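# Return misplaced items to the desk holding their kind

## Task

Find each object resting on a desk where it does not belong and carry it to the desk where the objects of the same type are. The robot must not tip over or be left leaning, and each moved item must stay on its new desk by itself once the robot lets go; an item only held there by the robot does not count.

## Robot and tools

Robot: TidyBot++, a wheeled base (0.54 m long, 0.50 m wide, 0.38 m tall) with one seven-joint arm and a two-finger gripper. The shoulder sits 0.12 m ahead of the base centre at 0.68 m height. Cameras: base_camera (fixed on the base, looking forward and down) and wrist_camera (fisheye on the hand, looking where the hand points). Loose objects may occasionally be nudged by something outside the robot's control.

Frames: the base frame has its origin on the floor below the base centre, x forward, y left, z up. hand_pose is reported in this frame for the point between the finger pads; its z axis runs out along the fingers and the fingers close along its y axis. The odometry frame is where the base frame was at scene start. base_odometry counts wheel rotation only, so wheel slip shows up as travel and drift of a few cm and several degrees builds up over many moves. Heading is positive to the left, -3.142 to 3.142. base_tilt is in degrees, forward and right positive, with about 1 degree of fixed bias.

execute_actions: arguments "actions" (a list holding one action, or empty to just read state and images) and optional "cameras" (list of "base_camera", "wrist_camera" or "all"; omitted or null gives all, [] gives none). An action may contain:
- "base": exactly one relative move from the current base position: {"translate_m": d} straight ahead (positive forward), {"strafe_m": d} sideways (positive left), or {"rotate_rad": d} in place (positive counter-clockwise from above). Ranges: translate and strafe -2 to 2 m, rotate -6.3 to 6.3 rad. A move needing more than 8.667 s at its top speed is refused.
- "joints": absolute joint targets by name, radians: joint_1_rad (whole arm about vertical; positive is clockwise from above, opposite to heading), joint_2_rad shoulder -2.249 to 2.249, joint_3_rad (upper-arm roll), joint_4_rad elbow -2.579 to 2.579, joint_5_rad (forearm roll), joint_6_rad wrist -2.099 to 2.099, joint_7_rad (hand roll; at 1.57 with the hand pointing down the fingers open toward left and right). Joints 1, 3, 5, 7 are unlimited but take the shorter path, so turn them in steps under half a turn. gripper_pos is 0 (open, about 85 mm gap) to 1 (closed); gap is roughly 85 x (1 - gripper_pos) mm.
- "speeds": optional per-action caps: translate_m and strafe_m 0.05 to 0.5 m/s, rotate_rad 0.1 to 1.57 rad/s (defaults are the maxima).
Unknown keys or out-of-range values get the whole call rejected with no motion. Omitted joints or base may keep pushing toward an earlier target. No action lasts beyond 15 s.

Arm geometry: upper arm 0.42 m, forearm 0.31 m, hand 0.31 m. With joint_1_rad = 0, joint_3_rad = 3.14, joint_5_rad = 0 the arm stays in the vertical x-z plane; segment tilts from vertical are j2, j2 - j4, and j2 - j4 - j6, and the hand point offset from the shoulder is the sum of length x sin (forward) and length x cos (up). The arm starts folded, hand down. A downward hand reaches at most about 0.94 m above the floor, and only near the base.

wait: {"seconds": 0 to 10}; no new command, returns state and images. zoom_image: {"camera", "region": [x0, y0, x1, y1]} in pixels of that camera's latest image, at most 504 x 504. read_manual: returns licence texts only. finished_scene: {"scene": number} ends the current scene for good and reports success; call it only after items rest on their own.

Result lines: base_status and joint_status describe how each commanded motion ended. "done" (base) only means the wheels turned as commanded, even if blocked or slipping. "off_target": stopped short, may still push. "contact_stop"/"time_out": target dropped, holds position. "joint command not followed" with a "cause:" means a self-collision check withheld arm targets (the gripper part still runs); "not_followed" targets may be retried later. on_its_own lists uncommanded changes. motor_effort gives percent of max effort per motor with the peak in brackets. For the gripper, closing to 1 and seeing "done" means nothing was grasped; "off_target" at some reading means an object stopped the fingers. "ARM HIT" means the arm struck the base or itself. MOTOR HOT warns from 60 °C; OVER-TEMPERATURE FAULT means the arm went limp and sank. A torque fault freezes the arm and gripper for 10 s. Any reported stop cancels the remaining motion calls in that reply.

Accuracy: friction and load sag leave the hand a cm or more off; improve by resending each joint as last command + (desired - read), but not while holding something by just sending the read value. Trust camera images over hand_pose. The self-collision check does not protect the base.

Avoid: driving while the arm is snagged on something high (about 0.8 m up) - it can tip the robot; pushing or pulling sideways on a raised hand; ramming obstacles with the base; dropping, slamming or shoving objects; holding loads long enough to overheat motors; ending the scene with the robot leaning or an item still supported by the gripper. Shorter robot motion time is better.

Each tool is called after "Emit:" as name(argument=value, ...) on one line, values as JSON.

## Session

I'll start by looking at the current state and images.

Emit:
execute_actions(actions=[])

Scene clock: 0.00 s.
base_odometry: x=+0.000 y=+0.000 heading=+0.000 (m, m, rad; odometry frame)
base_tilt: forward=-0.4 right=-0.1 (deg)
base_status: not commanded
joint_positions: joint_1_rad=-0.039 joint_2_rad=-0.311 joint_3_rad=+3.154 joint_4_rad=-2.522 joint_5_rad=-0.022 joint_6_rad=-0.864 joint_7_rad=+1.551 gripper_pos=+0.000
joint_status: not commanded
motor_effort: joint_1_rad=+0 joint_2_rad=-3 joint_3_rad=-1 joint_4_rad=+17 joint_5_rad=-1 joint_6_rad=+2 joint_7_rad=+0 (%)
hand_pose: x=+0.2629 y=+0.0108 z=+0.5841 quat_wxyz=(-0.011, +0.999, -0.003, +0.033) (m; base frame)
pictures: base_camera, wrist_camera
Images, in order (width x height): base_camera 644x364, wrist_camera 644x476.

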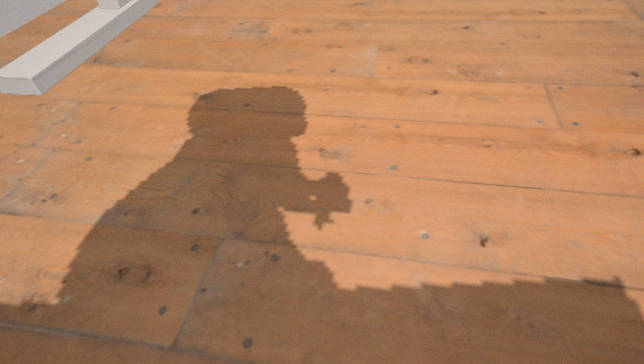

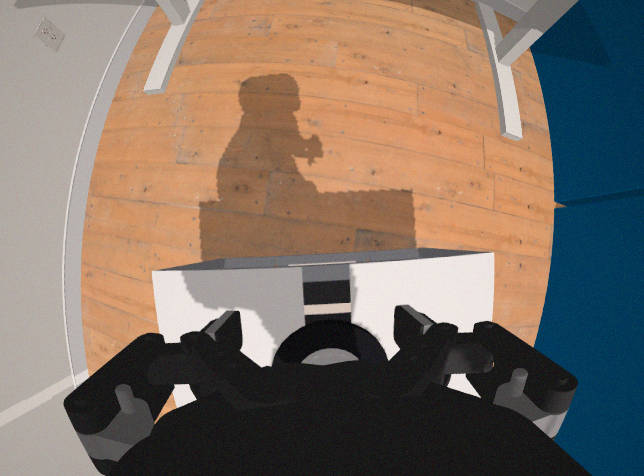

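Emit:
execute_actions(actions=[{"joints": {"joint_6_rad": 0.3}}])

Scene clock: 2.37 s.
base_odometry: x=+0.000 y=+0.000 heading=+0.000 (m, m, rad; odometry frame)
base_tilt: forward=-0.5 right=+0.0 (deg)
base_status: not commanded
joint_positions: joint_1_rad=-0.039 joint_2_rad=-0.311 joint_3_rad=+3.154 joint_4_rad=-2.521 joint_5_rad=-0.022 joint_6_rad=+0.287 joint_7_rad=+1.551 gripper_pos=+0.000
joint_status: all done
motor_effort: joint_1_rad=-1(1) joint_2_rad=-6(6) joint_3_rad=-1(0) joint_4_rad=+18(19) joint_5_rad=-1(1) joint_6_rad=+8(9) joint_7_rad=+0(0) (%)
hand_pose: x=+0.5346 y=+0.0103 z=+0.7875 quat_wxyz=(-0.018, +0.820, -0.008, +0.572) (m; base frame)
pictures: base_camera, wrist_camera
camera_calibration (this result's frames):
wrist_camera: T_world_to_cam=[[0.00198222, -0.998243, -0.0592137, 0.0610663], [-0.376616, 0.0541086, -0.924788, 0.978615], [0.926367, 0.0241339, -0.375847, -0.0668258], [0, 0, 0, 1]] pos_world=[0.430346, 0.00962032, 0.883511]
Images, in order (width x height): base_camera 644x364, wrist_camera 644x476.

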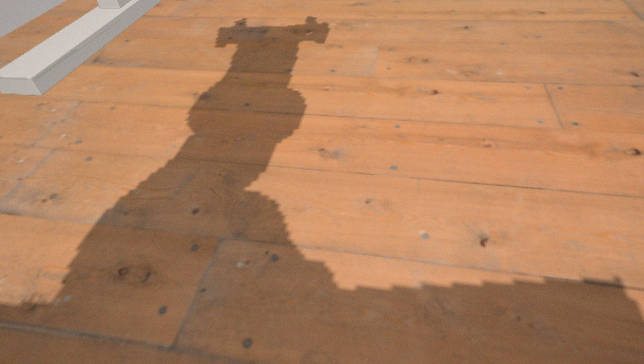

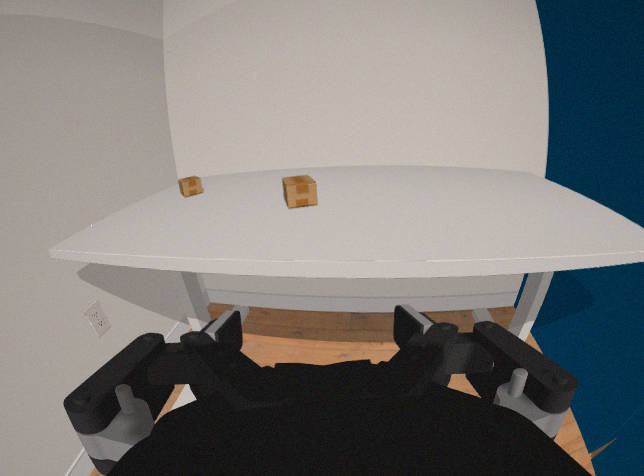

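Emit:
zoom_image(camera="wrist_camera", region=[40, 140, 400, 340])

Emit:
zoom_image(camera="wrist_camera", region=[284, 100, 644, 340])

Region (40, 140, 400, 340) of wrist_camera's 644x476 image, scaled by 1.400.

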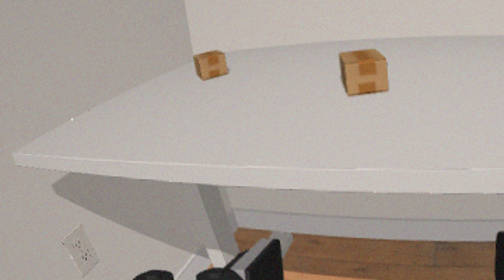

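Region (284, 100, 644, 340) of wrist_camera's 644x476 image, scaled by 1.400.

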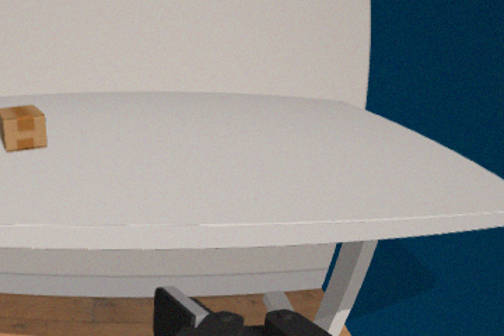

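Emit:
execute_actions(actions=[{"base": {"rotate_rad": 3.14}, "speeds": {"rotate_rad": 1.0}}])

Scene clock: 7.40 s.
base_odometry: x=+0.000 y=+0.000 heading=+3.139 (m, m, rad; odometry frame)
base_tilt: forward=-0.5 right=-0.1 (deg)
base_status: done
joint_positions: joint_1_rad=-0.039 joint_2_rad=-0.311 joint_3_rad=+3.154 joint_4_rad=-2.521 joint_5_rad=-0.022 joint_6_rad=+0.287 joint_7_rad=+1.551 gripper_pos=+0.000
joint_status: not commanded
motor_effort: joint_1_rad=-1(2) joint_2_rad=-6(6) joint_3_rad=+0(1) joint_4_rad=+19(18) joint_5_rad=-1(1) joint_6_rad=+8(8) joint_7_rad=+0(0) (%)
hand_pose: x=+0.5346 y=+0.0103 z=+0.7875 quat_wxyz=(-0.018, +0.820, -0.008, +0.572) (m; base frame)
pictures: base_camera, wrist_camera
camera_calibration (this result's frames):
wrist_camera: T_world_to_cam=[[0.00198213, -0.998243, -0.0592136, 0.0610662], [-0.376616, 0.0541085, -0.924788, 0.978615], [0.926367, 0.0241338, -0.375847, -0.0668255], [0, 0, 0, 1]] pos_world=[0.430346, 0.00962028, 0.883511]
Images, in order (width x height): base_camera 644x364, wrist_camera 644x476.

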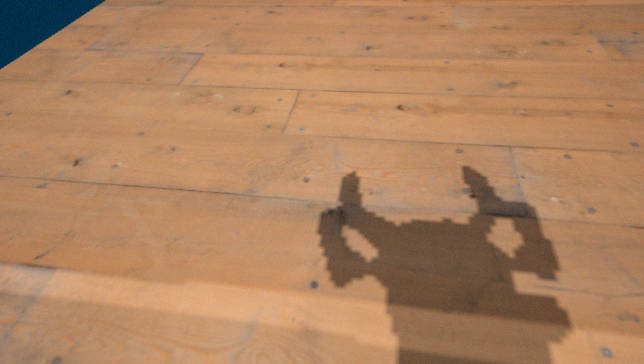

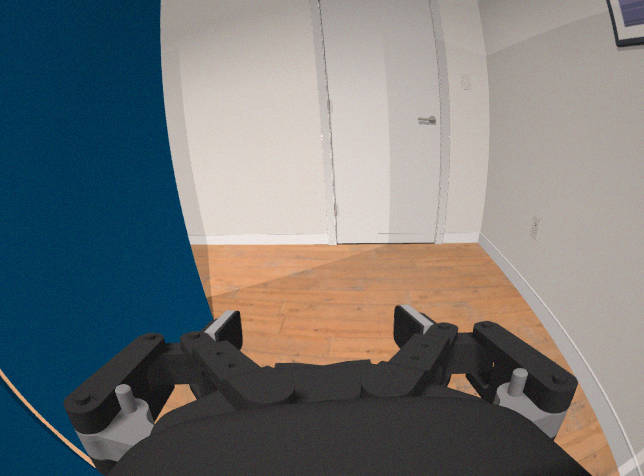

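Emit:
zoom_image(camera="wrist_camera", region=[100, 150, 560, 340])

Region (100, 150, 560, 340) of wrist_camera's 644x476 image, scaled by 1.096; it fills the top 208 rows of this view, and the rest is white.

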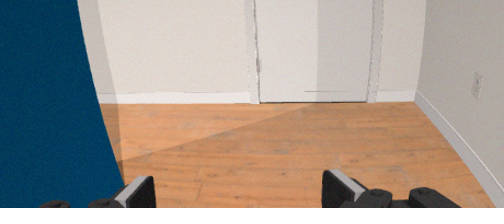

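Emit:
zoom_image(camera="base_camera", region=[0, 0, 200, 110])

Region (0, 0, 200, 110) of base_camera's 644x364 image, scaled by 2.520; it fills the top 277 rows of this view, and the rest is white.

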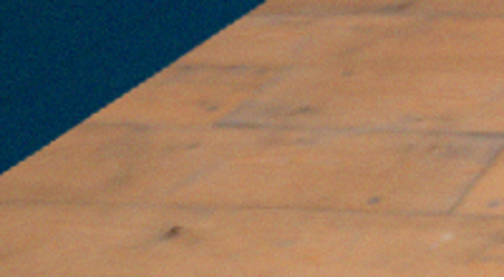

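Emit:
execute_actions(actions=[{"base": {"translate_m": 1.0}}])

Scene clock: 12.27 s.
base_odometry: x=-1.000 y=+0.001 heading=+3.140 (m, m, rad; odometry frame)
base_tilt: forward=-0.5 right=+0.0 (deg)
base_status: done
joint_positions: joint_1_rad=-0.039 joint_2_rad=-0.312 joint_3_rad=+3.154 joint_4_rad=-2.521 joint_5_rad=-0.022 joint_6_rad=+0.287 joint_7_rad=+1.551 gripper_pos=+0.000
joint_status: not commanded
motor_effort: joint_1_rad=-1(0) joint_2_rad=-6(8) joint_3_rad=+1(1) joint_4_rad=+18(19) joint_5_rad=-1(1) joint_6_rad=+8(9) joint_7_rad=+0(0) (%)
hand_pose: x=+0.5346 y=+0.0103 z=+0.7876 quat_wxyz=(-0.018, +0.820, -0.008, +0.572) (m; base frame)
pictures: base_camera, wrist_camera
camera_calibration (this result's frames):
wrist_camera: T_world_to_cam=[[0.00199469, -0.998243, -0.0592216, 0.0610702], [-0.376414, 0.0541165, -0.92487, 0.978647], [0.926449, 0.0241367, -0.375645, -0.0669733], [0, 0, 0, 1]] pos_world=[0.430302, 0.00961847, 0.883579]
Images, in order (width x height): base_camera 644x364, wrist_camera 644x476.

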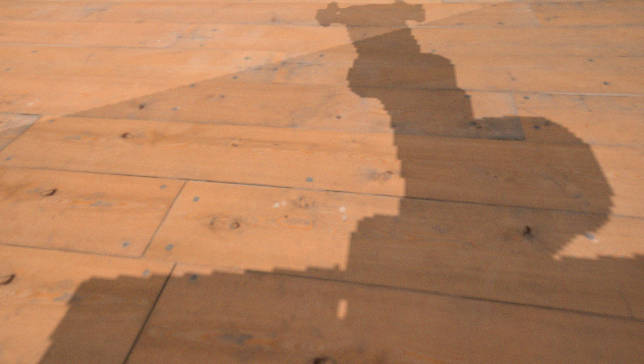

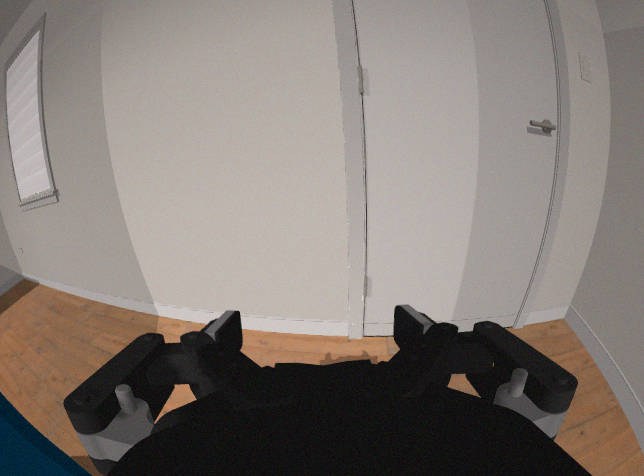

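Emit:
execute_actions(actions=[{"base": {"rotate_rad": 1.57}, "speeds": {"rotate_rad": 1.2}}])

Scene clock: 14.83 s.
base_odometry: x=-1.000 y=+0.001 heading=-1.573 (m, m, rad; odometry frame)
base_tilt: forward=-0.5 right=-0.1 (deg)
base_status: done
joint_positions: joint_1_rad=-0.039 joint_2_rad=-0.312 joint_3_rad=+3.154 joint_4_rad=-2.521 joint_5_rad=-0.022 joint_6_rad=+0.287 joint_7_rad=+1.551 gripper_pos=+0.000
joint_status: not commanded
motor_effort: joint_1_rad=-1(1) joint_2_rad=-6(6) joint_3_rad=+0(3) joint_4_rad=+19(18) joint_5_rad=-1(0) joint_6_rad=+8(8) joint_7_rad=+0(0) (%)
hand_pose: x=+0.5346 y=+0.0103 z=+0.7876 quat_wxyz=(-0.018, +0.820, -0.008, +0.572) (m; base frame)
pictures: base_camera, wrist_camera
camera_calibration (this result's frames):
wrist_camera: T_world_to_cam=[[0.00199511, -0.998243, -0.0592213, 0.0610699], [-0.376414, 0.0541161, -0.92487, 0.978647], [0.926449, 0.024137, -0.375645, -0.0669734], [0, 0, 0, 1]] pos_world=[0.430302, 0.00961859, 0.883579]
Images, in order (width x height): base_camera 644x364, wrist_camera 644x476.

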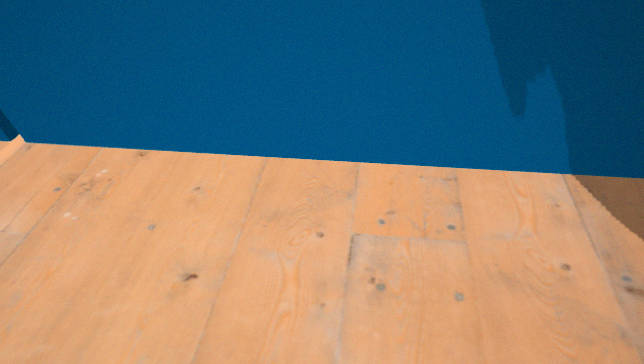

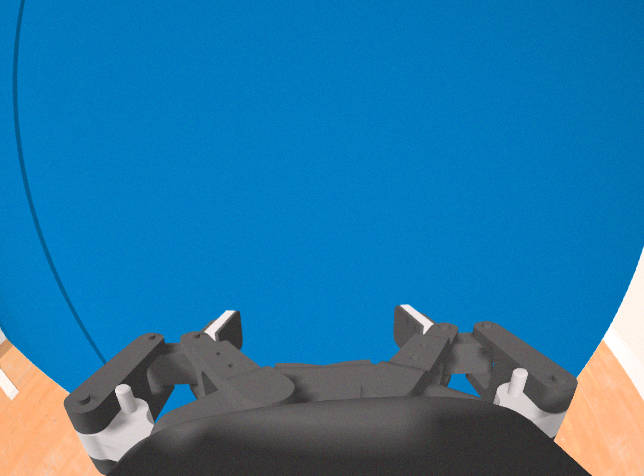

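Emit:
execute_actions(actions=[{"base": {"strafe_m": -0.9}, "joints": {"joint_6_rad": -0.2}}])

Scene clock: 19.67 s.
base_odometry: x=-1.900 y=+0.002 heading=-1.572 (m, m, rad; odometry frame)
base_tilt: forward=-0.5 right=-0.1 (deg)
base_status: done
joint_positions: joint_1_rad=-0.039 joint_2_rad=-0.312 joint_3_rad=+3.154 joint_4_rad=-2.521 joint_5_rad=-0.022 joint_6_rad=-0.187 joint_7_rad=+1.551 gripper_pos=+0.000
joint_status: all done
motor_effort: joint_1_rad=+0(2) joint_2_rad=-4(6) joint_3_rad=+0(2) joint_4_rad=+18(20) joint_5_rad=-1(1) joint_6_rad=+6(8) joint_7_rad=+0(0) (%)
hand_pose: x=+0.4534 y=+0.0117 z=+0.6661 quat_wxyz=(-0.016, +0.931, -0.007, +0.364) (m; base frame)
pictures: base_camera, wrist_camera
camera_calibration (this result's frames):
wrist_camera: T_world_to_cam=[[-0.0140448, -0.998674, -0.0495265, 0.0562869], [-0.757454, 0.0429605, -0.651474, 0.826443], [0.652737, 0.0283643, -0.757053, 0.340703], [0, 0, 0, 1]] pos_world=[0.404394, 0.0110441, 0.799124]
Images, in order (width x height): base_camera 644x364, wrist_camera 644x476.

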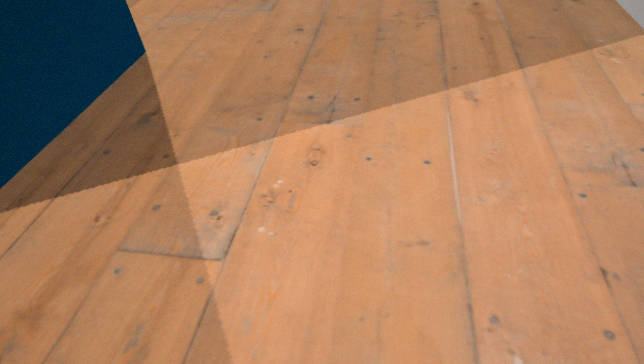

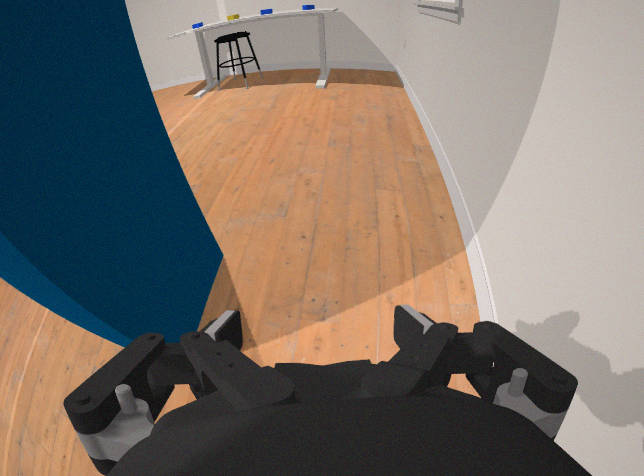

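Emit:
execute_actions(actions=[{"base": {"rotate_rad": -0.19}}])

Emit:
zoom_image(camera="wrist_camera", region=[120, 0, 420, 130])

Scene clock: 22.80 s.
base_odometry: x=-1.900 y=+0.002 heading=-1.763 (m, m, rad; odometry frame)
base_tilt: forward=-0.5 right=-0.1 (deg)
base_status: done
joint_positions: joint_1_rad=-0.039 joint_2_rad=-0.312 joint_3_rad=+3.154 joint_4_rad=-2.521 joint_5_rad=-0.022 joint_6_rad=-0.187 joint_7_rad=+1.551 gripper_pos=+0.000
joint_status: not commanded
motor_effort: joint_1_rad=+0(2) joint_2_rad=-4(5) joint_3_rad=+0(1) joint_4_rad=+17(17) joint_5_rad=+0(1) joint_6_rad=+5(5) joint_7_rad=+0(0) (%)
hand_pose: x=+0.4534 y=+0.0117 z=+0.6661 quat_wxyz=(-0.016, +0.931, -0.007, +0.364) (m; base frame)
pictures: base_camera, wrist_camera
camera_calibration (this result's frames):
wrist_camera: T_world_to_cam=[[-0.0140446, -0.998674, -0.0495264, 0.0562868], [-0.757454, 0.0429602, -0.651474, 0.826443], [0.652737, 0.0283643, -0.757053, 0.340703], [0, 0, 0, 1]] pos_world=[0.404394, 0.0110442, 0.799124]
Images, in order (width x height): base_camera 644x364, wrist_camera 644x476.

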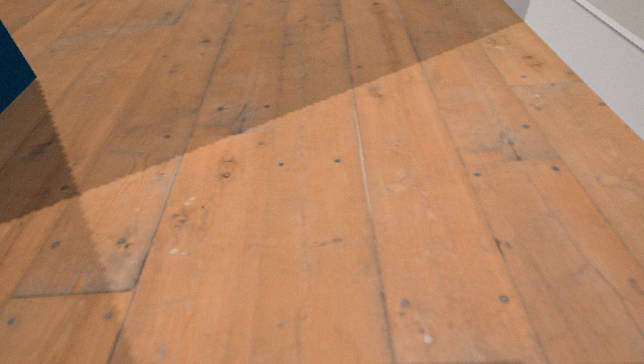

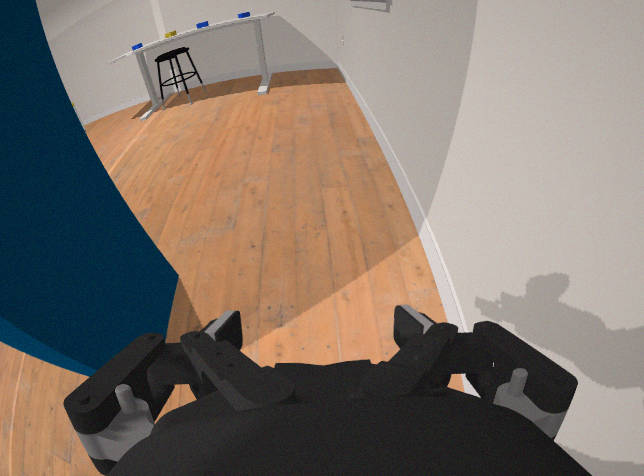

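Region (120, 0, 420, 130) of wrist_camera's 644x476 image, scaled by 1.680; it fills the top 218 rows of this view, and the rest is white.

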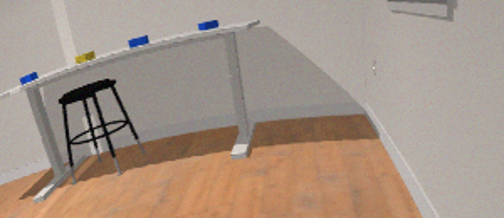

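Emit:
zoom_image(camera="wrist_camera", region=[40, 0, 300, 140])

Region (40, 0, 300, 140) of wrist_camera's 644x476 image, scaled by 1.938; it fills the top 271 rows of this view, and the rest is white.

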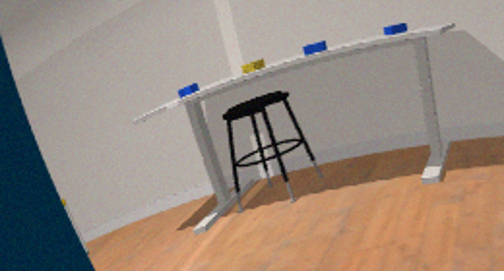

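Emit:
execute_actions(actions=[{"base": {"translate_m": 1.5}, "joints": {"joint_6_rad": 0.2}}])

Scene clock: 27.67 s.
base_odometry: x=-2.189 y=-1.470 heading=-1.764 (m, m, rad; odometry frame)
base_tilt: forward=-0.5 right=+0.0 (deg)
base_status: done
joint_positions: joint_1_rad=-0.039 joint_2_rad=-0.312 joint_3_rad=+3.154 joint_4_rad=-2.522 joint_5_rad=-0.022 joint_6_rad=+0.185 joint_7_rad=+1.551 gripper_pos=+0.000
joint_status: all done
motor_effort: joint_1_rad=+0(1) joint_2_rad=-5(8) joint_3_rad=+0(0) joint_4_rad=+18(20) joint_5_rad=-1(1) joint_6_rad=+7(9) joint_7_rad=+0(0) (%)
hand_pose: x=+0.5218 y=+0.0107 z=+0.7580 quat_wxyz=(-0.018, +0.848, -0.008, +0.529) (m; base frame)
pictures: base_camera, wrist_camera
camera_calibration (this result's frames):
wrist_camera: T_world_to_cam=[[-0.00184887, -0.998328, -0.057779, 0.0606922], [-0.46911, 0.0518929, -0.881614, 0.962108], [0.883138, 0.0254747, -0.468421, 0.0266297], [0, 0, 0, 1]] pos_world=[0.427929, 0.00998572, 0.864188]
Images, in order (width x height): base_camera 644x364, wrist_camera 644x476.

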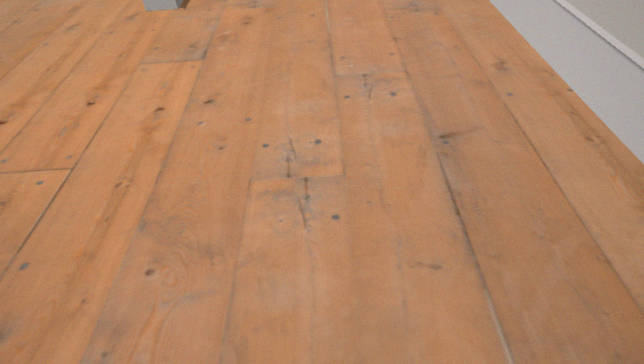

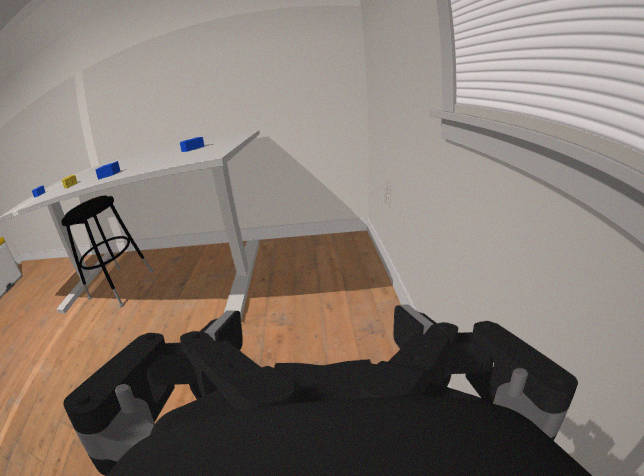

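Emit:
execute_actions(actions=[{"base": {"strafe_m": 0.5}, "joints": {"joint_1_rad": -0.95}}])

Scene clock: 30.87 s.
base_odometry: x=-1.698 y=-1.566 heading=-1.764 (m, m, rad; odometry frame)
base_tilt: forward=-0.5 right=-0.1 (deg)
base_status: done
joint_positions: joint_1_rad=-0.933 joint_2_rad=-0.312 joint_3_rad=+3.153 joint_4_rad=-2.522 joint_5_rad=-0.022 joint_6_rad=+0.185 joint_7_rad=+1.551 gripper_pos=+0.000
joint_status: all done
motor_effort: joint_1_rad=-1(1) joint_2_rad=-6(8) joint_3_rad=+0(2) joint_4_rad=+19(19) joint_5_rad=+0(0) joint_6_rad=+8(7) joint_7_rad=+0(0) (%)
hand_pose: x=+0.3626 y=+0.3210 z=+0.7580 quat_wxyz=(-0.245, +0.768, +0.360, +0.469) (m; base frame)
pictures: base_camera, wrist_camera
camera_calibration (this result's frames):
wrist_camera: T_world_to_cam=[[0.777691, -0.62599, -0.0577232, -0.0321113], [-0.333943, -0.333577, -0.881594, 0.946008], [0.532614, 0.704885, -0.468465, 0.0683735], [0, 0, 0, 1]] pos_world=[0.304469, 0.24727, 0.864172]
Images, in order (width x height): base_camera 644x364, wrist_camera 644x476.

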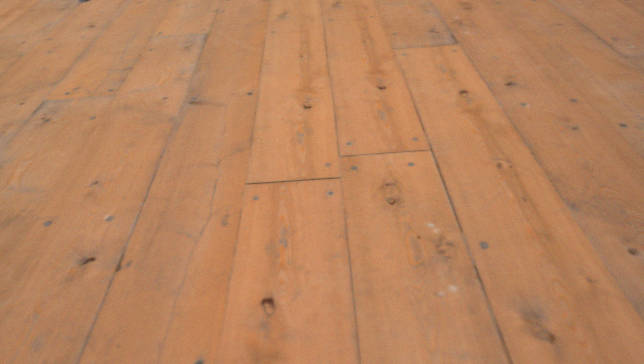

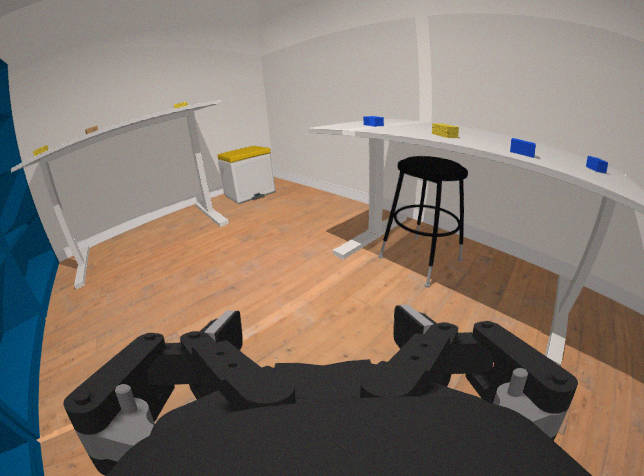

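Emit:
zoom_image(camera="wrist_camera", region=[0, 60, 300, 300])

Emit:
zoom_image(camera="wrist_camera", region=[300, 90, 644, 300])

Region (0, 60, 300, 300) of wrist_camera's 644x476 image, scaled by 1.680; it fills the top 403 rows of this view, and the rest is white.

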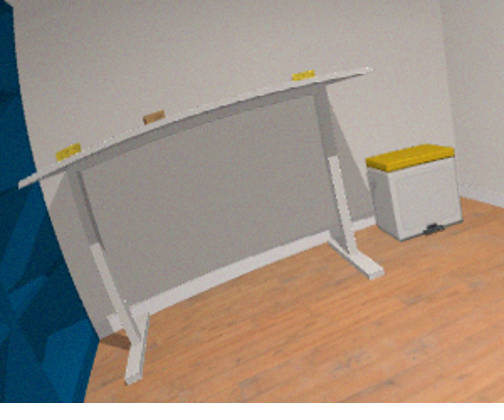

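Region (300, 90, 644, 300) of wrist_camera's 644x476 image, scaled by 1.465.

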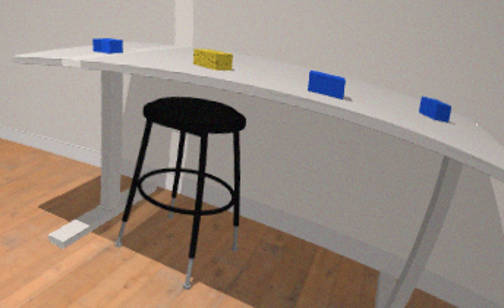

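Emit:
execute_actions(actions=[{"base": {"strafe_m": 0.72}, "joints": {"joint_1_rad": 0.0, "joint_2_rad": 0.0, "joint_3_rad": 3.14, "joint_4_rad": -1.3, "joint_5_rad": 0.0, "joint_6_rad": -1.4, "joint_7_rad": 1.57}}])

Scene clock: 38.03 s.
base_odometry: x=-0.991 y=-1.705 heading=-1.764 (m, m, rad; odometry frame)
base_tilt: forward=-0.4 right=-0.1 (deg)
base_status: done
joint_positions: joint_1_rad=-0.018 joint_2_rad=-0.016 joint_3_rad=+3.152 joint_4_rad=-1.314 joint_5_rad=-0.022 joint_6_rad=-1.365 joint_7_rad=+1.551 gripper_pos=+0.000
joint_status: all done
motor_effort: joint_1_rad=+0(2) joint_2_rad=-16(16) joint_3_rad=+0(1) joint_4_rad=+19(22) joint_5_rad=-1(1) joint_6_rad=+4(9) joint_7_rad=+0(0) (%)
hand_pose: x=+0.5583 y=+0.0112 z=+0.9111 quat_wxyz=(-0.014, +0.971, -0.006, +0.237) (m; base frame)
pictures: base_camera, wrist_camera
camera_calibration (this result's frames):
wrist_camera: T_world_to_cam=[[-0.0213679, -0.998925, -0.0411257, 0.0657823], [-0.902134, 0.0369951, -0.429867, 0.944484], [0.430927, 0.0279155, -0.901955, 0.713548], [0, 0, 0, 1]] pos_world=[0.54597, 0.0108512, 1.0523]
Images, in order (width x height): base_camera 644x364, wrist_camera 644x476.

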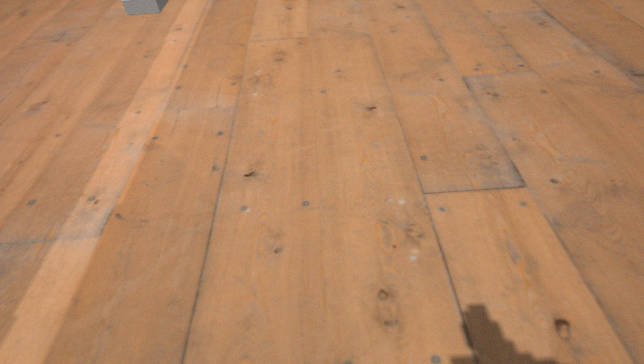

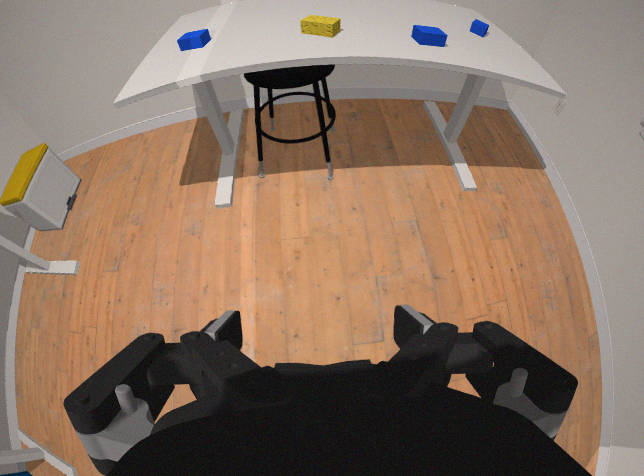

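Emit:
zoom_image(camera="wrist_camera", region=[100, 0, 352, 130])

Emit:
zoom_image(camera="wrist_camera", region=[340, 0, 592, 130])

Region (100, 0, 352, 130) of wrist_camera's 644x476 image, scaled by 2.000; it fills the top 260 rows of this view, and the rest is white.

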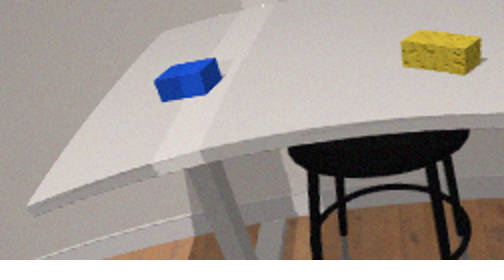

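Region (340, 0, 592, 130) of wrist_camera's 644x476 image, scaled by 2.000; it fills the top 260 rows of this view, and the rest is white.

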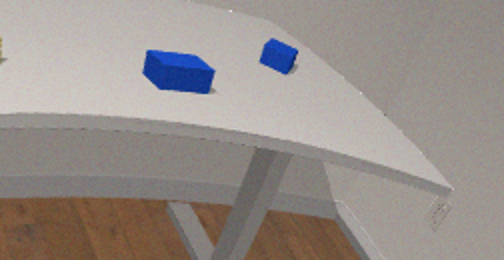

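Emit:
execute_actions(actions=[{"base": {"translate_m": 0.78}, "joints": {"joint_2_rad": 0.0, "joint_4_rad": -1.3, "joint_6_rad": -1.75}}])

Scene clock: 43.27 s.
base_odometry: x=-1.141 y=-2.471 heading=-1.764 (m, m, rad; odometry frame)
base_tilt: forward=-0.5 right=-0.1 (deg)
base_status: done
joint_positions: joint_1_rad=-0.017 joint_2_rad=-0.002 joint_3_rad=+3.152 joint_4_rad=-1.311 joint_5_rad=-0.022 joint_6_rad=-1.740 joint_7_rad=+1.551 gripper_pos=+0.000
joint_status: all done
motor_effort: joint_1_rad=+0(1) joint_2_rad=-15(19) joint_3_rad=-1(1) joint_4_rad=+17(19) joint_5_rad=-1(1) joint_6_rad=+0(4) joint_7_rad=+0(0) (%)
hand_pose: x=+0.4505 y=+0.0103 z=+0.8740 quat_wxyz=(-0.011, +0.999, -0.004, +0.046) (m; base frame)
pictures: base_camera, wrist_camera
camera_calibration (this result's frames):
wrist_camera: T_world_to_cam=[[-0.0269684, -0.999285, -0.0265173, 0.0508786], [-0.997918, 0.0284674, -0.0578776, 0.549445], [0.058591, 0.0249012, -0.997971, 0.978221], [0, 0, 0, 1]] pos_world=[0.492358, 0.010842, 1.00939]
Images, in order (width x height): base_camera 644x364, wrist_camera 644x476.

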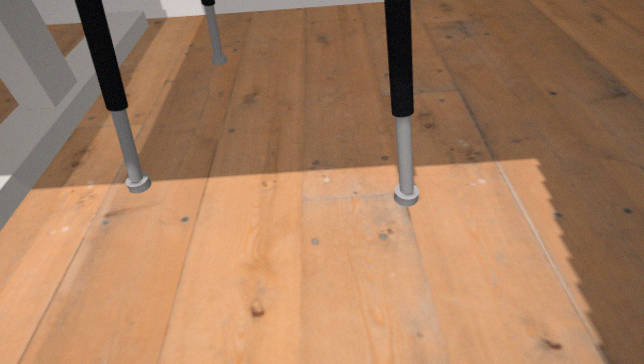

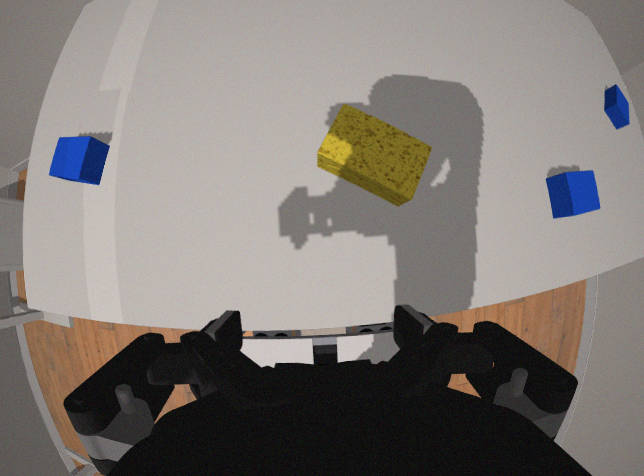

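Emit:
zoom_image(camera="wrist_camera", region=[290, 80, 460, 230])

Region (290, 80, 460, 230) of wrist_camera's 644x476 image, scaled by 2.965; it fills the top 445 rows of this view, and the rest is white.

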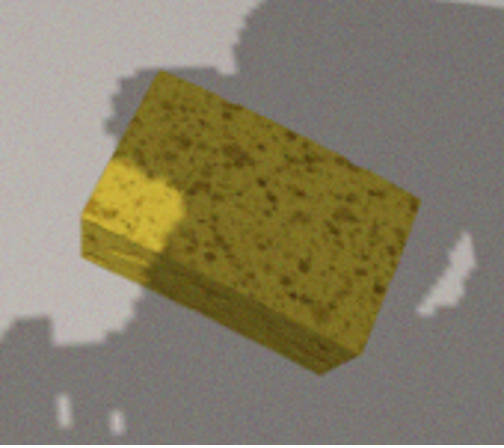

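Emit:
execute_actions(actions=[{"joints": {"joint_1_rad": 0.125, "joint_2_rad": 0.43, "joint_4_rad": -0.755, "joint_6_rad": -1.96, "joint_7_rad": 2.77}}])

Scene clock: 49.20 s.
base_odometry: x=-1.141 y=-2.471 heading=-1.764 (m, m, rad; odometry frame)
base_tilt: forward=-0.5 right=-0.1 (deg)
base_status: not commanded
joint_positions: joint_1_rad=+0.106 joint_2_rad=+0.425 joint_3_rad=+3.152 joint_4_rad=-0.772 joint_5_rad=-0.022 joint_6_rad=-1.922 joint_7_rad=+2.743 gripper_pos=+0.000
joint_status: all done
motor_effort: joint_1_rad=+0(0) joint_2_rad=-28(30) joint_3_rad=-1(0) joint_4_rad=+16(17) joint_5_rad=-1(1) joint_6_rad=-1(1) joint_7_rad=+0(0) (%)
hand_pose: x=+0.5901 y=-0.0461 z=+0.8688 quat_wxyz=(+0.000, +0.862, +0.507, +0.014) (m; base frame)
pictures: base_camera, wrist_camera
camera_calibration (this result's frames):
wrist_camera: T_world_to_cam=[[0.864558, -0.502374, 0.0126429, -0.539064], [-0.502494, -0.864531, 0.00928997, 0.298173], [0.00626311, -0.0143847, -0.999877, 0.997055], [0, 0, 0, 1]] pos_world=[0.609638, 0.00131089, 1.00098]
Images, in order (width x height): base_camera 644x364, wrist_camera 644x476.

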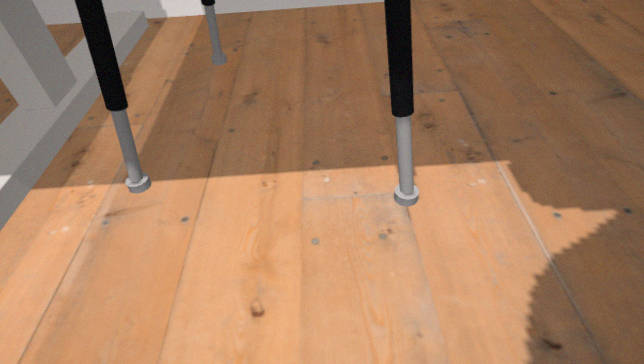

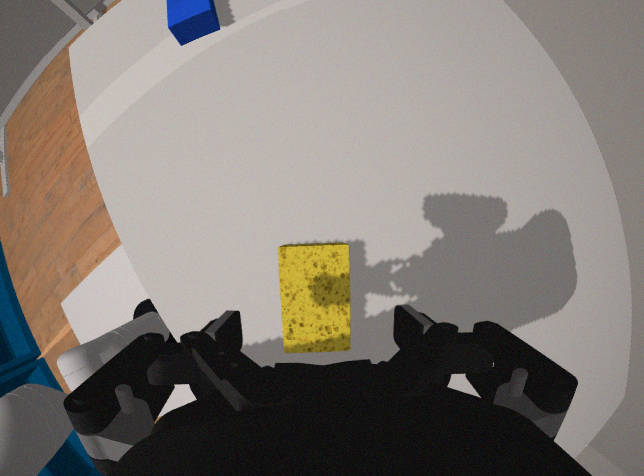

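Emit:
execute_actions(actions=[{"joints": {"joint_2_rad": 0.38, "joint_4_rad": -1.035, "joint_6_rad": -1.70}}])

Scene clock: 52.03 s.
base_odometry: x=-1.141 y=-2.471 heading=-1.764 (m, m, rad; odometry frame)
base_tilt: forward=-0.5 right=-0.1 (deg)
base_status: not commanded
joint_positions: joint_1_rad=+0.106 joint_2_rad=+0.395 joint_3_rad=+3.152 joint_4_rad=-1.022 joint_5_rad=-0.022 joint_6_rad=-1.735 joint_7_rad=+2.743 gripper_pos=+0.000
joint_status: all done
motor_effort: joint_1_rad=+0(1) joint_2_rad=-29(29) joint_3_rad=-1(0) joint_4_rad=+16(16) joint_5_rad=-1(1) joint_6_rad=-1(2) joint_7_rad=+0(0) (%)
hand_pose: x=+0.5861 y=-0.0457 z=+0.8069 quat_wxyz=(-0.010, +0.863, +0.506, +0.001) (m; base frame)
pictures: base_camera, wrist_camera
camera_calibration (this result's frames):
wrist_camera: T_world_to_cam=[[0.862335, -0.505971, -0.0192752, -0.507772], [-0.505583, -0.862503, 0.0217999, 0.288939], [-0.027655, -0.00905366, -0.999577, 0.954987], [0, 0, 0, 1]] pos_world=[0.610362, 0.00093873, 0.938497]
Images, in order (width x height): base_camera 644x364, wrist_camera 644x476.

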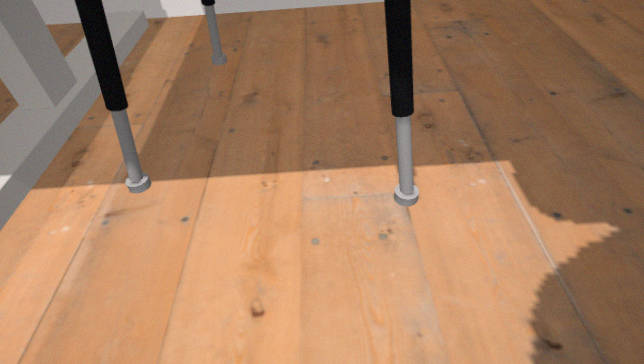

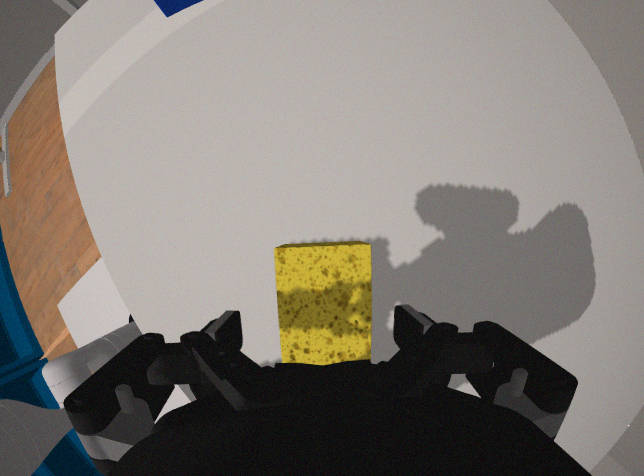

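Emit:
zoom_image(camera="wrist_camera", region=[220, 220, 430, 380])

Region (220, 220, 430, 380) of wrist_camera's 644x476 image, scaled by 2.400; it fills the top 384 rows of this view, and the rest is white.

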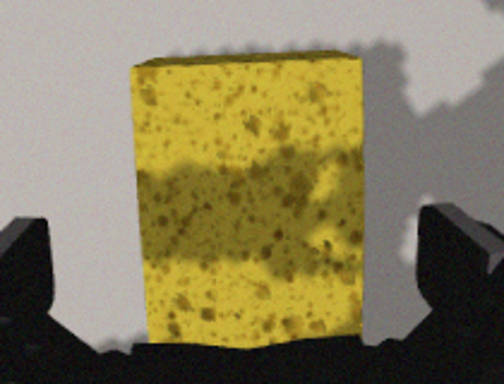

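Emit:
execute_actions(actions=[{"joints": {"joint_2_rad": 0.372, "joint_4_rad": -1.172, "joint_6_rad": -1.559}}])

Scene clock: 54.60 s.
base_odometry: x=-1.141 y=-2.471 heading=-1.764 (m, m, rad; odometry frame)
base_tilt: forward=-0.5 right=+0.0 (deg)
base_status: not commanded
joint_positions: joint_1_rad=+0.106 joint_2_rad=+0.385 joint_3_rad=+3.152 joint_4_rad=-1.160 joint_5_rad=-0.022 joint_6_rad=-1.594 joint_7_rad=+2.743 gripper_pos=+0.000
joint_status: all done
motor_effort: joint_1_rad=-1(1) joint_2_rad=-29(31) joint_3_rad=+0(0) joint_4_rad=+17(17) joint_5_rad=-1(1) joint_6_rad=-1(1) joint_7_rad=+0(0) (%)
hand_pose: x=+0.5899 y=-0.0462 z=+0.7686 quat_wxyz=(-0.006, +0.863, +0.504, +0.006) (m; base frame)
pictures: base_camera, wrist_camera
camera_calibration (this result's frames):
wrist_camera: T_world_to_cam=[[0.860966, -0.508615, -0.00693705, -0.520822], [-0.508467, -0.860934, 0.0159363, 0.297498], [-0.0140778, -0.0101933, -0.999849, 0.908981], [0, 0, 0, 1]] pos_world=[0.612475, 0.000494059, 0.900489]
Images, in order (width x height): base_camera 644x364, wrist_camera 644x476.

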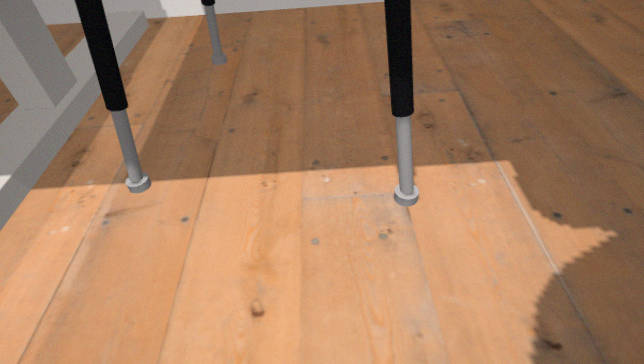

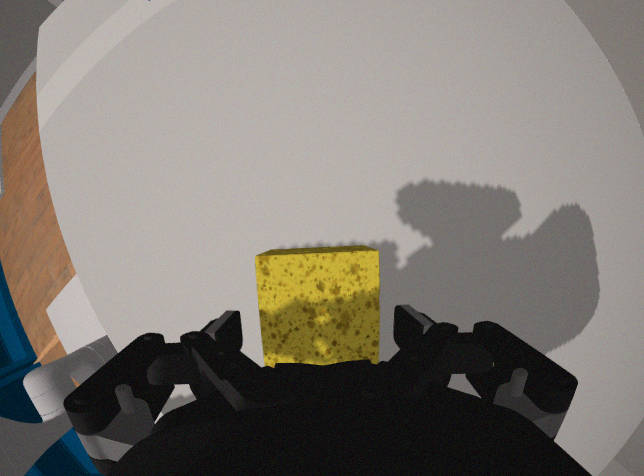

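Emit:
execute_actions(actions=[{"joints": {"joint_4_rad": -1.203, "joint_6_rad": -1.527}}])

Scene clock: 55.80 s.
base_odometry: x=-1.141 y=-2.471 heading=-1.764 (m, m, rad; odometry frame)
base_tilt: forward=-0.5 right=-0.1 (deg)
base_status: not commanded
joint_positions: joint_1_rad=+0.106 joint_2_rad=+0.383 joint_3_rad=+3.152 joint_4_rad=-1.191 joint_5_rad=-0.022 joint_6_rad=-1.563 joint_7_rad=+2.743 gripper_pos=+0.000
joint_status: all done
motor_effort: joint_1_rad=+0(0) joint_2_rad=-28(30) joint_3_rad=+0(0) joint_4_rad=+16(17) joint_5_rad=-1(1) joint_6_rad=+0(0) joint_7_rad=+0(0) (%)
hand_pose: x=+0.5899 y=-0.0463 z=+0.7596 quat_wxyz=(-0.006, +0.864, +0.504, +0.007) (m; base frame)
pictures: base_camera, wrist_camera
camera_calibration (this result's frames):
wrist_camera: T_world_to_cam=[[0.860632, -0.5092, -0.00535014, -0.521946], [-0.509078, -0.860586, 0.0152056, 0.298543], [-0.012347, -0.0103628, -0.99987, 0.898974], [0, 0, 0, 1]] pos_world=[0.612284, 0.000463121, 0.891525]
Images, in order (width x height): base_camera 644x364, wrist_camera 644x476.

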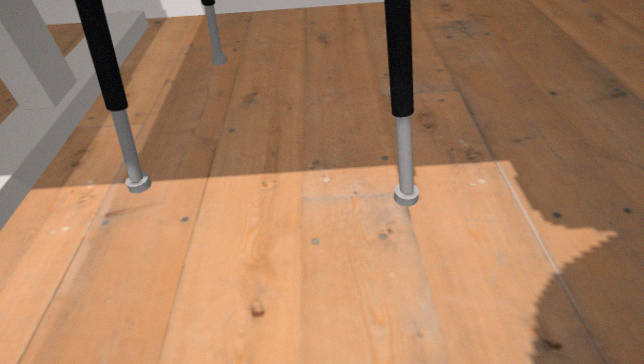

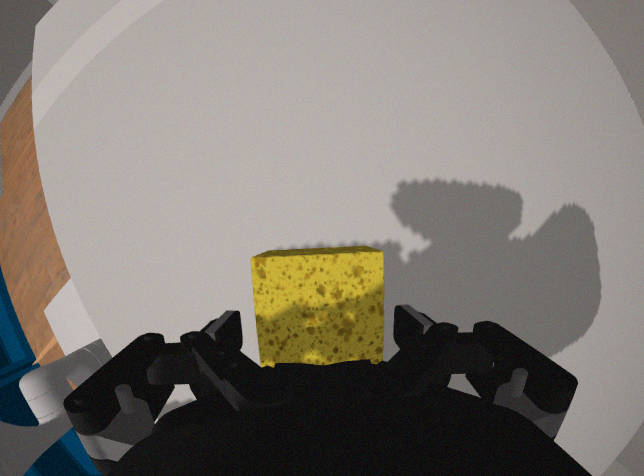

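Emit:
execute_actions(actions=[{"joints": {"gripper_pos": 1.0}}])

Scene clock: 57.20 s.
base_odometry: x=-1.141 y=-2.471 heading=-1.764 (m, m, rad; odometry frame)
base_tilt: forward=-0.5 right=-0.1 (deg)
base_status: not commanded
joint_positions: joint_1_rad=+0.106 joint_2_rad=+0.374 joint_3_rad=+3.152 joint_4_rad=-1.194 joint_5_rad=-0.022 joint_6_rad=-1.563 joint_7_rad=+2.743 gripper_pos=+0.403
joint_status: gripper_pos off_target (ended at +0.403, target +1.000)
motor_effort: joint_1_rad=+0(1) joint_2_rad=-28(29) joint_3_rad=-1(1) joint_4_rad=+17(18) joint_5_rad=-1(1) joint_6_rad=-1(1) joint_7_rad=+0(0) (%)
hand_pose: x=+0.5884 y=-0.0461 z=+0.7634 quat_wxyz=(-0.004, +0.864, +0.504, +0.010) (m; base frame)
pictures: base_camera, wrist_camera
camera_calibration (this result's frames):
wrist_camera: T_world_to_cam=[[0.860639, -0.509213, 0.00153476, -0.52586], [-0.509192, -0.860569, 0.0120394, 0.300368], [-0.00480985, -0.0111431, -0.999926, 0.898388], [0, 0, 0, 1]] pos_world=[0.609842, 0.000723587, 0.895513]
Images, in order (width x height): base_camera 644x364, wrist_camera 644x476.

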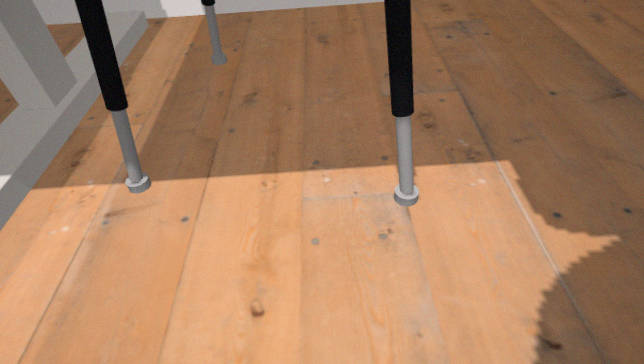

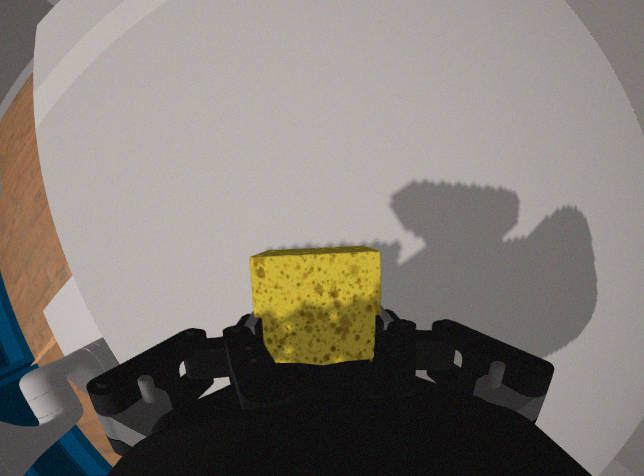

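Emit:
execute_actions(actions=[{"joints": {"joint_2_rad": 0.30, "joint_4_rad": -0.85, "joint_6_rad": -1.95, "gripper_pos": 1.0}}])

Scene clock: 63.23 s.
base_odometry: x=-1.141 y=-2.471 heading=-1.764 (m, m, rad; odometry frame)
base_tilt: forward=-0.4 right=-0.1 (deg)
base_status: not commanded
joint_positions: joint_1_rad=+0.106 joint_2_rad=+0.302 joint_3_rad=+3.152 joint_4_rad=-0.861 joint_5_rad=-0.022 joint_6_rad=-1.917 joint_7_rad=+2.743 gripper_pos=+0.403
joint_status: gripper_pos off_target (ended at +0.403, target +1.000); the others done
motor_effort: joint_1_rad=-1(0) joint_2_rad=-25(30) joint_3_rad=+0(1) joint_4_rad=+16(19) joint_5_rad=-1(1) joint_6_rad=+0(0) joint_7_rad=+0(0) (%)
hand_pose: x=+0.5501 y=-0.0418 z=+0.8973 quat_wxyz=(+0.012, +0.861, +0.507, +0.030) (m; base frame)
pictures: base_camera, wrist_camera
camera_calibration (this result's frames):
wrist_camera: T_world_to_cam=[[0.863196, -0.502641, 0.0473825, -0.533185], [-0.502897, -0.864316, -0.00721758, 0.296621], [0.0445813, -0.0175984, -0.998851, 1.00372], [0, 0, 0, 1]] pos_world=[0.564666, 0.00603782, 1.02997]
Images, in order (width x height): base_camera 644x364, wrist_camera 644x476.

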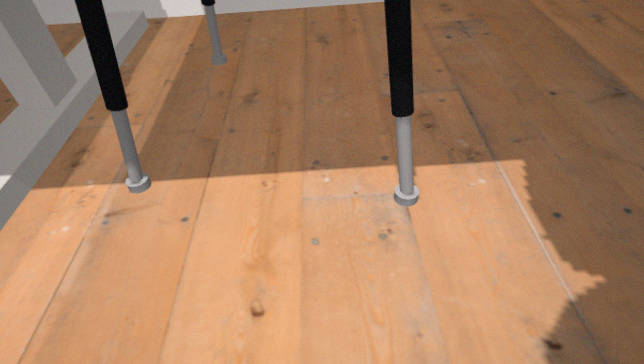

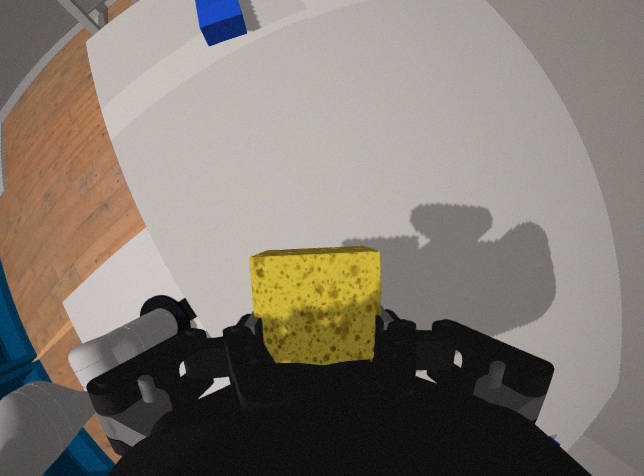

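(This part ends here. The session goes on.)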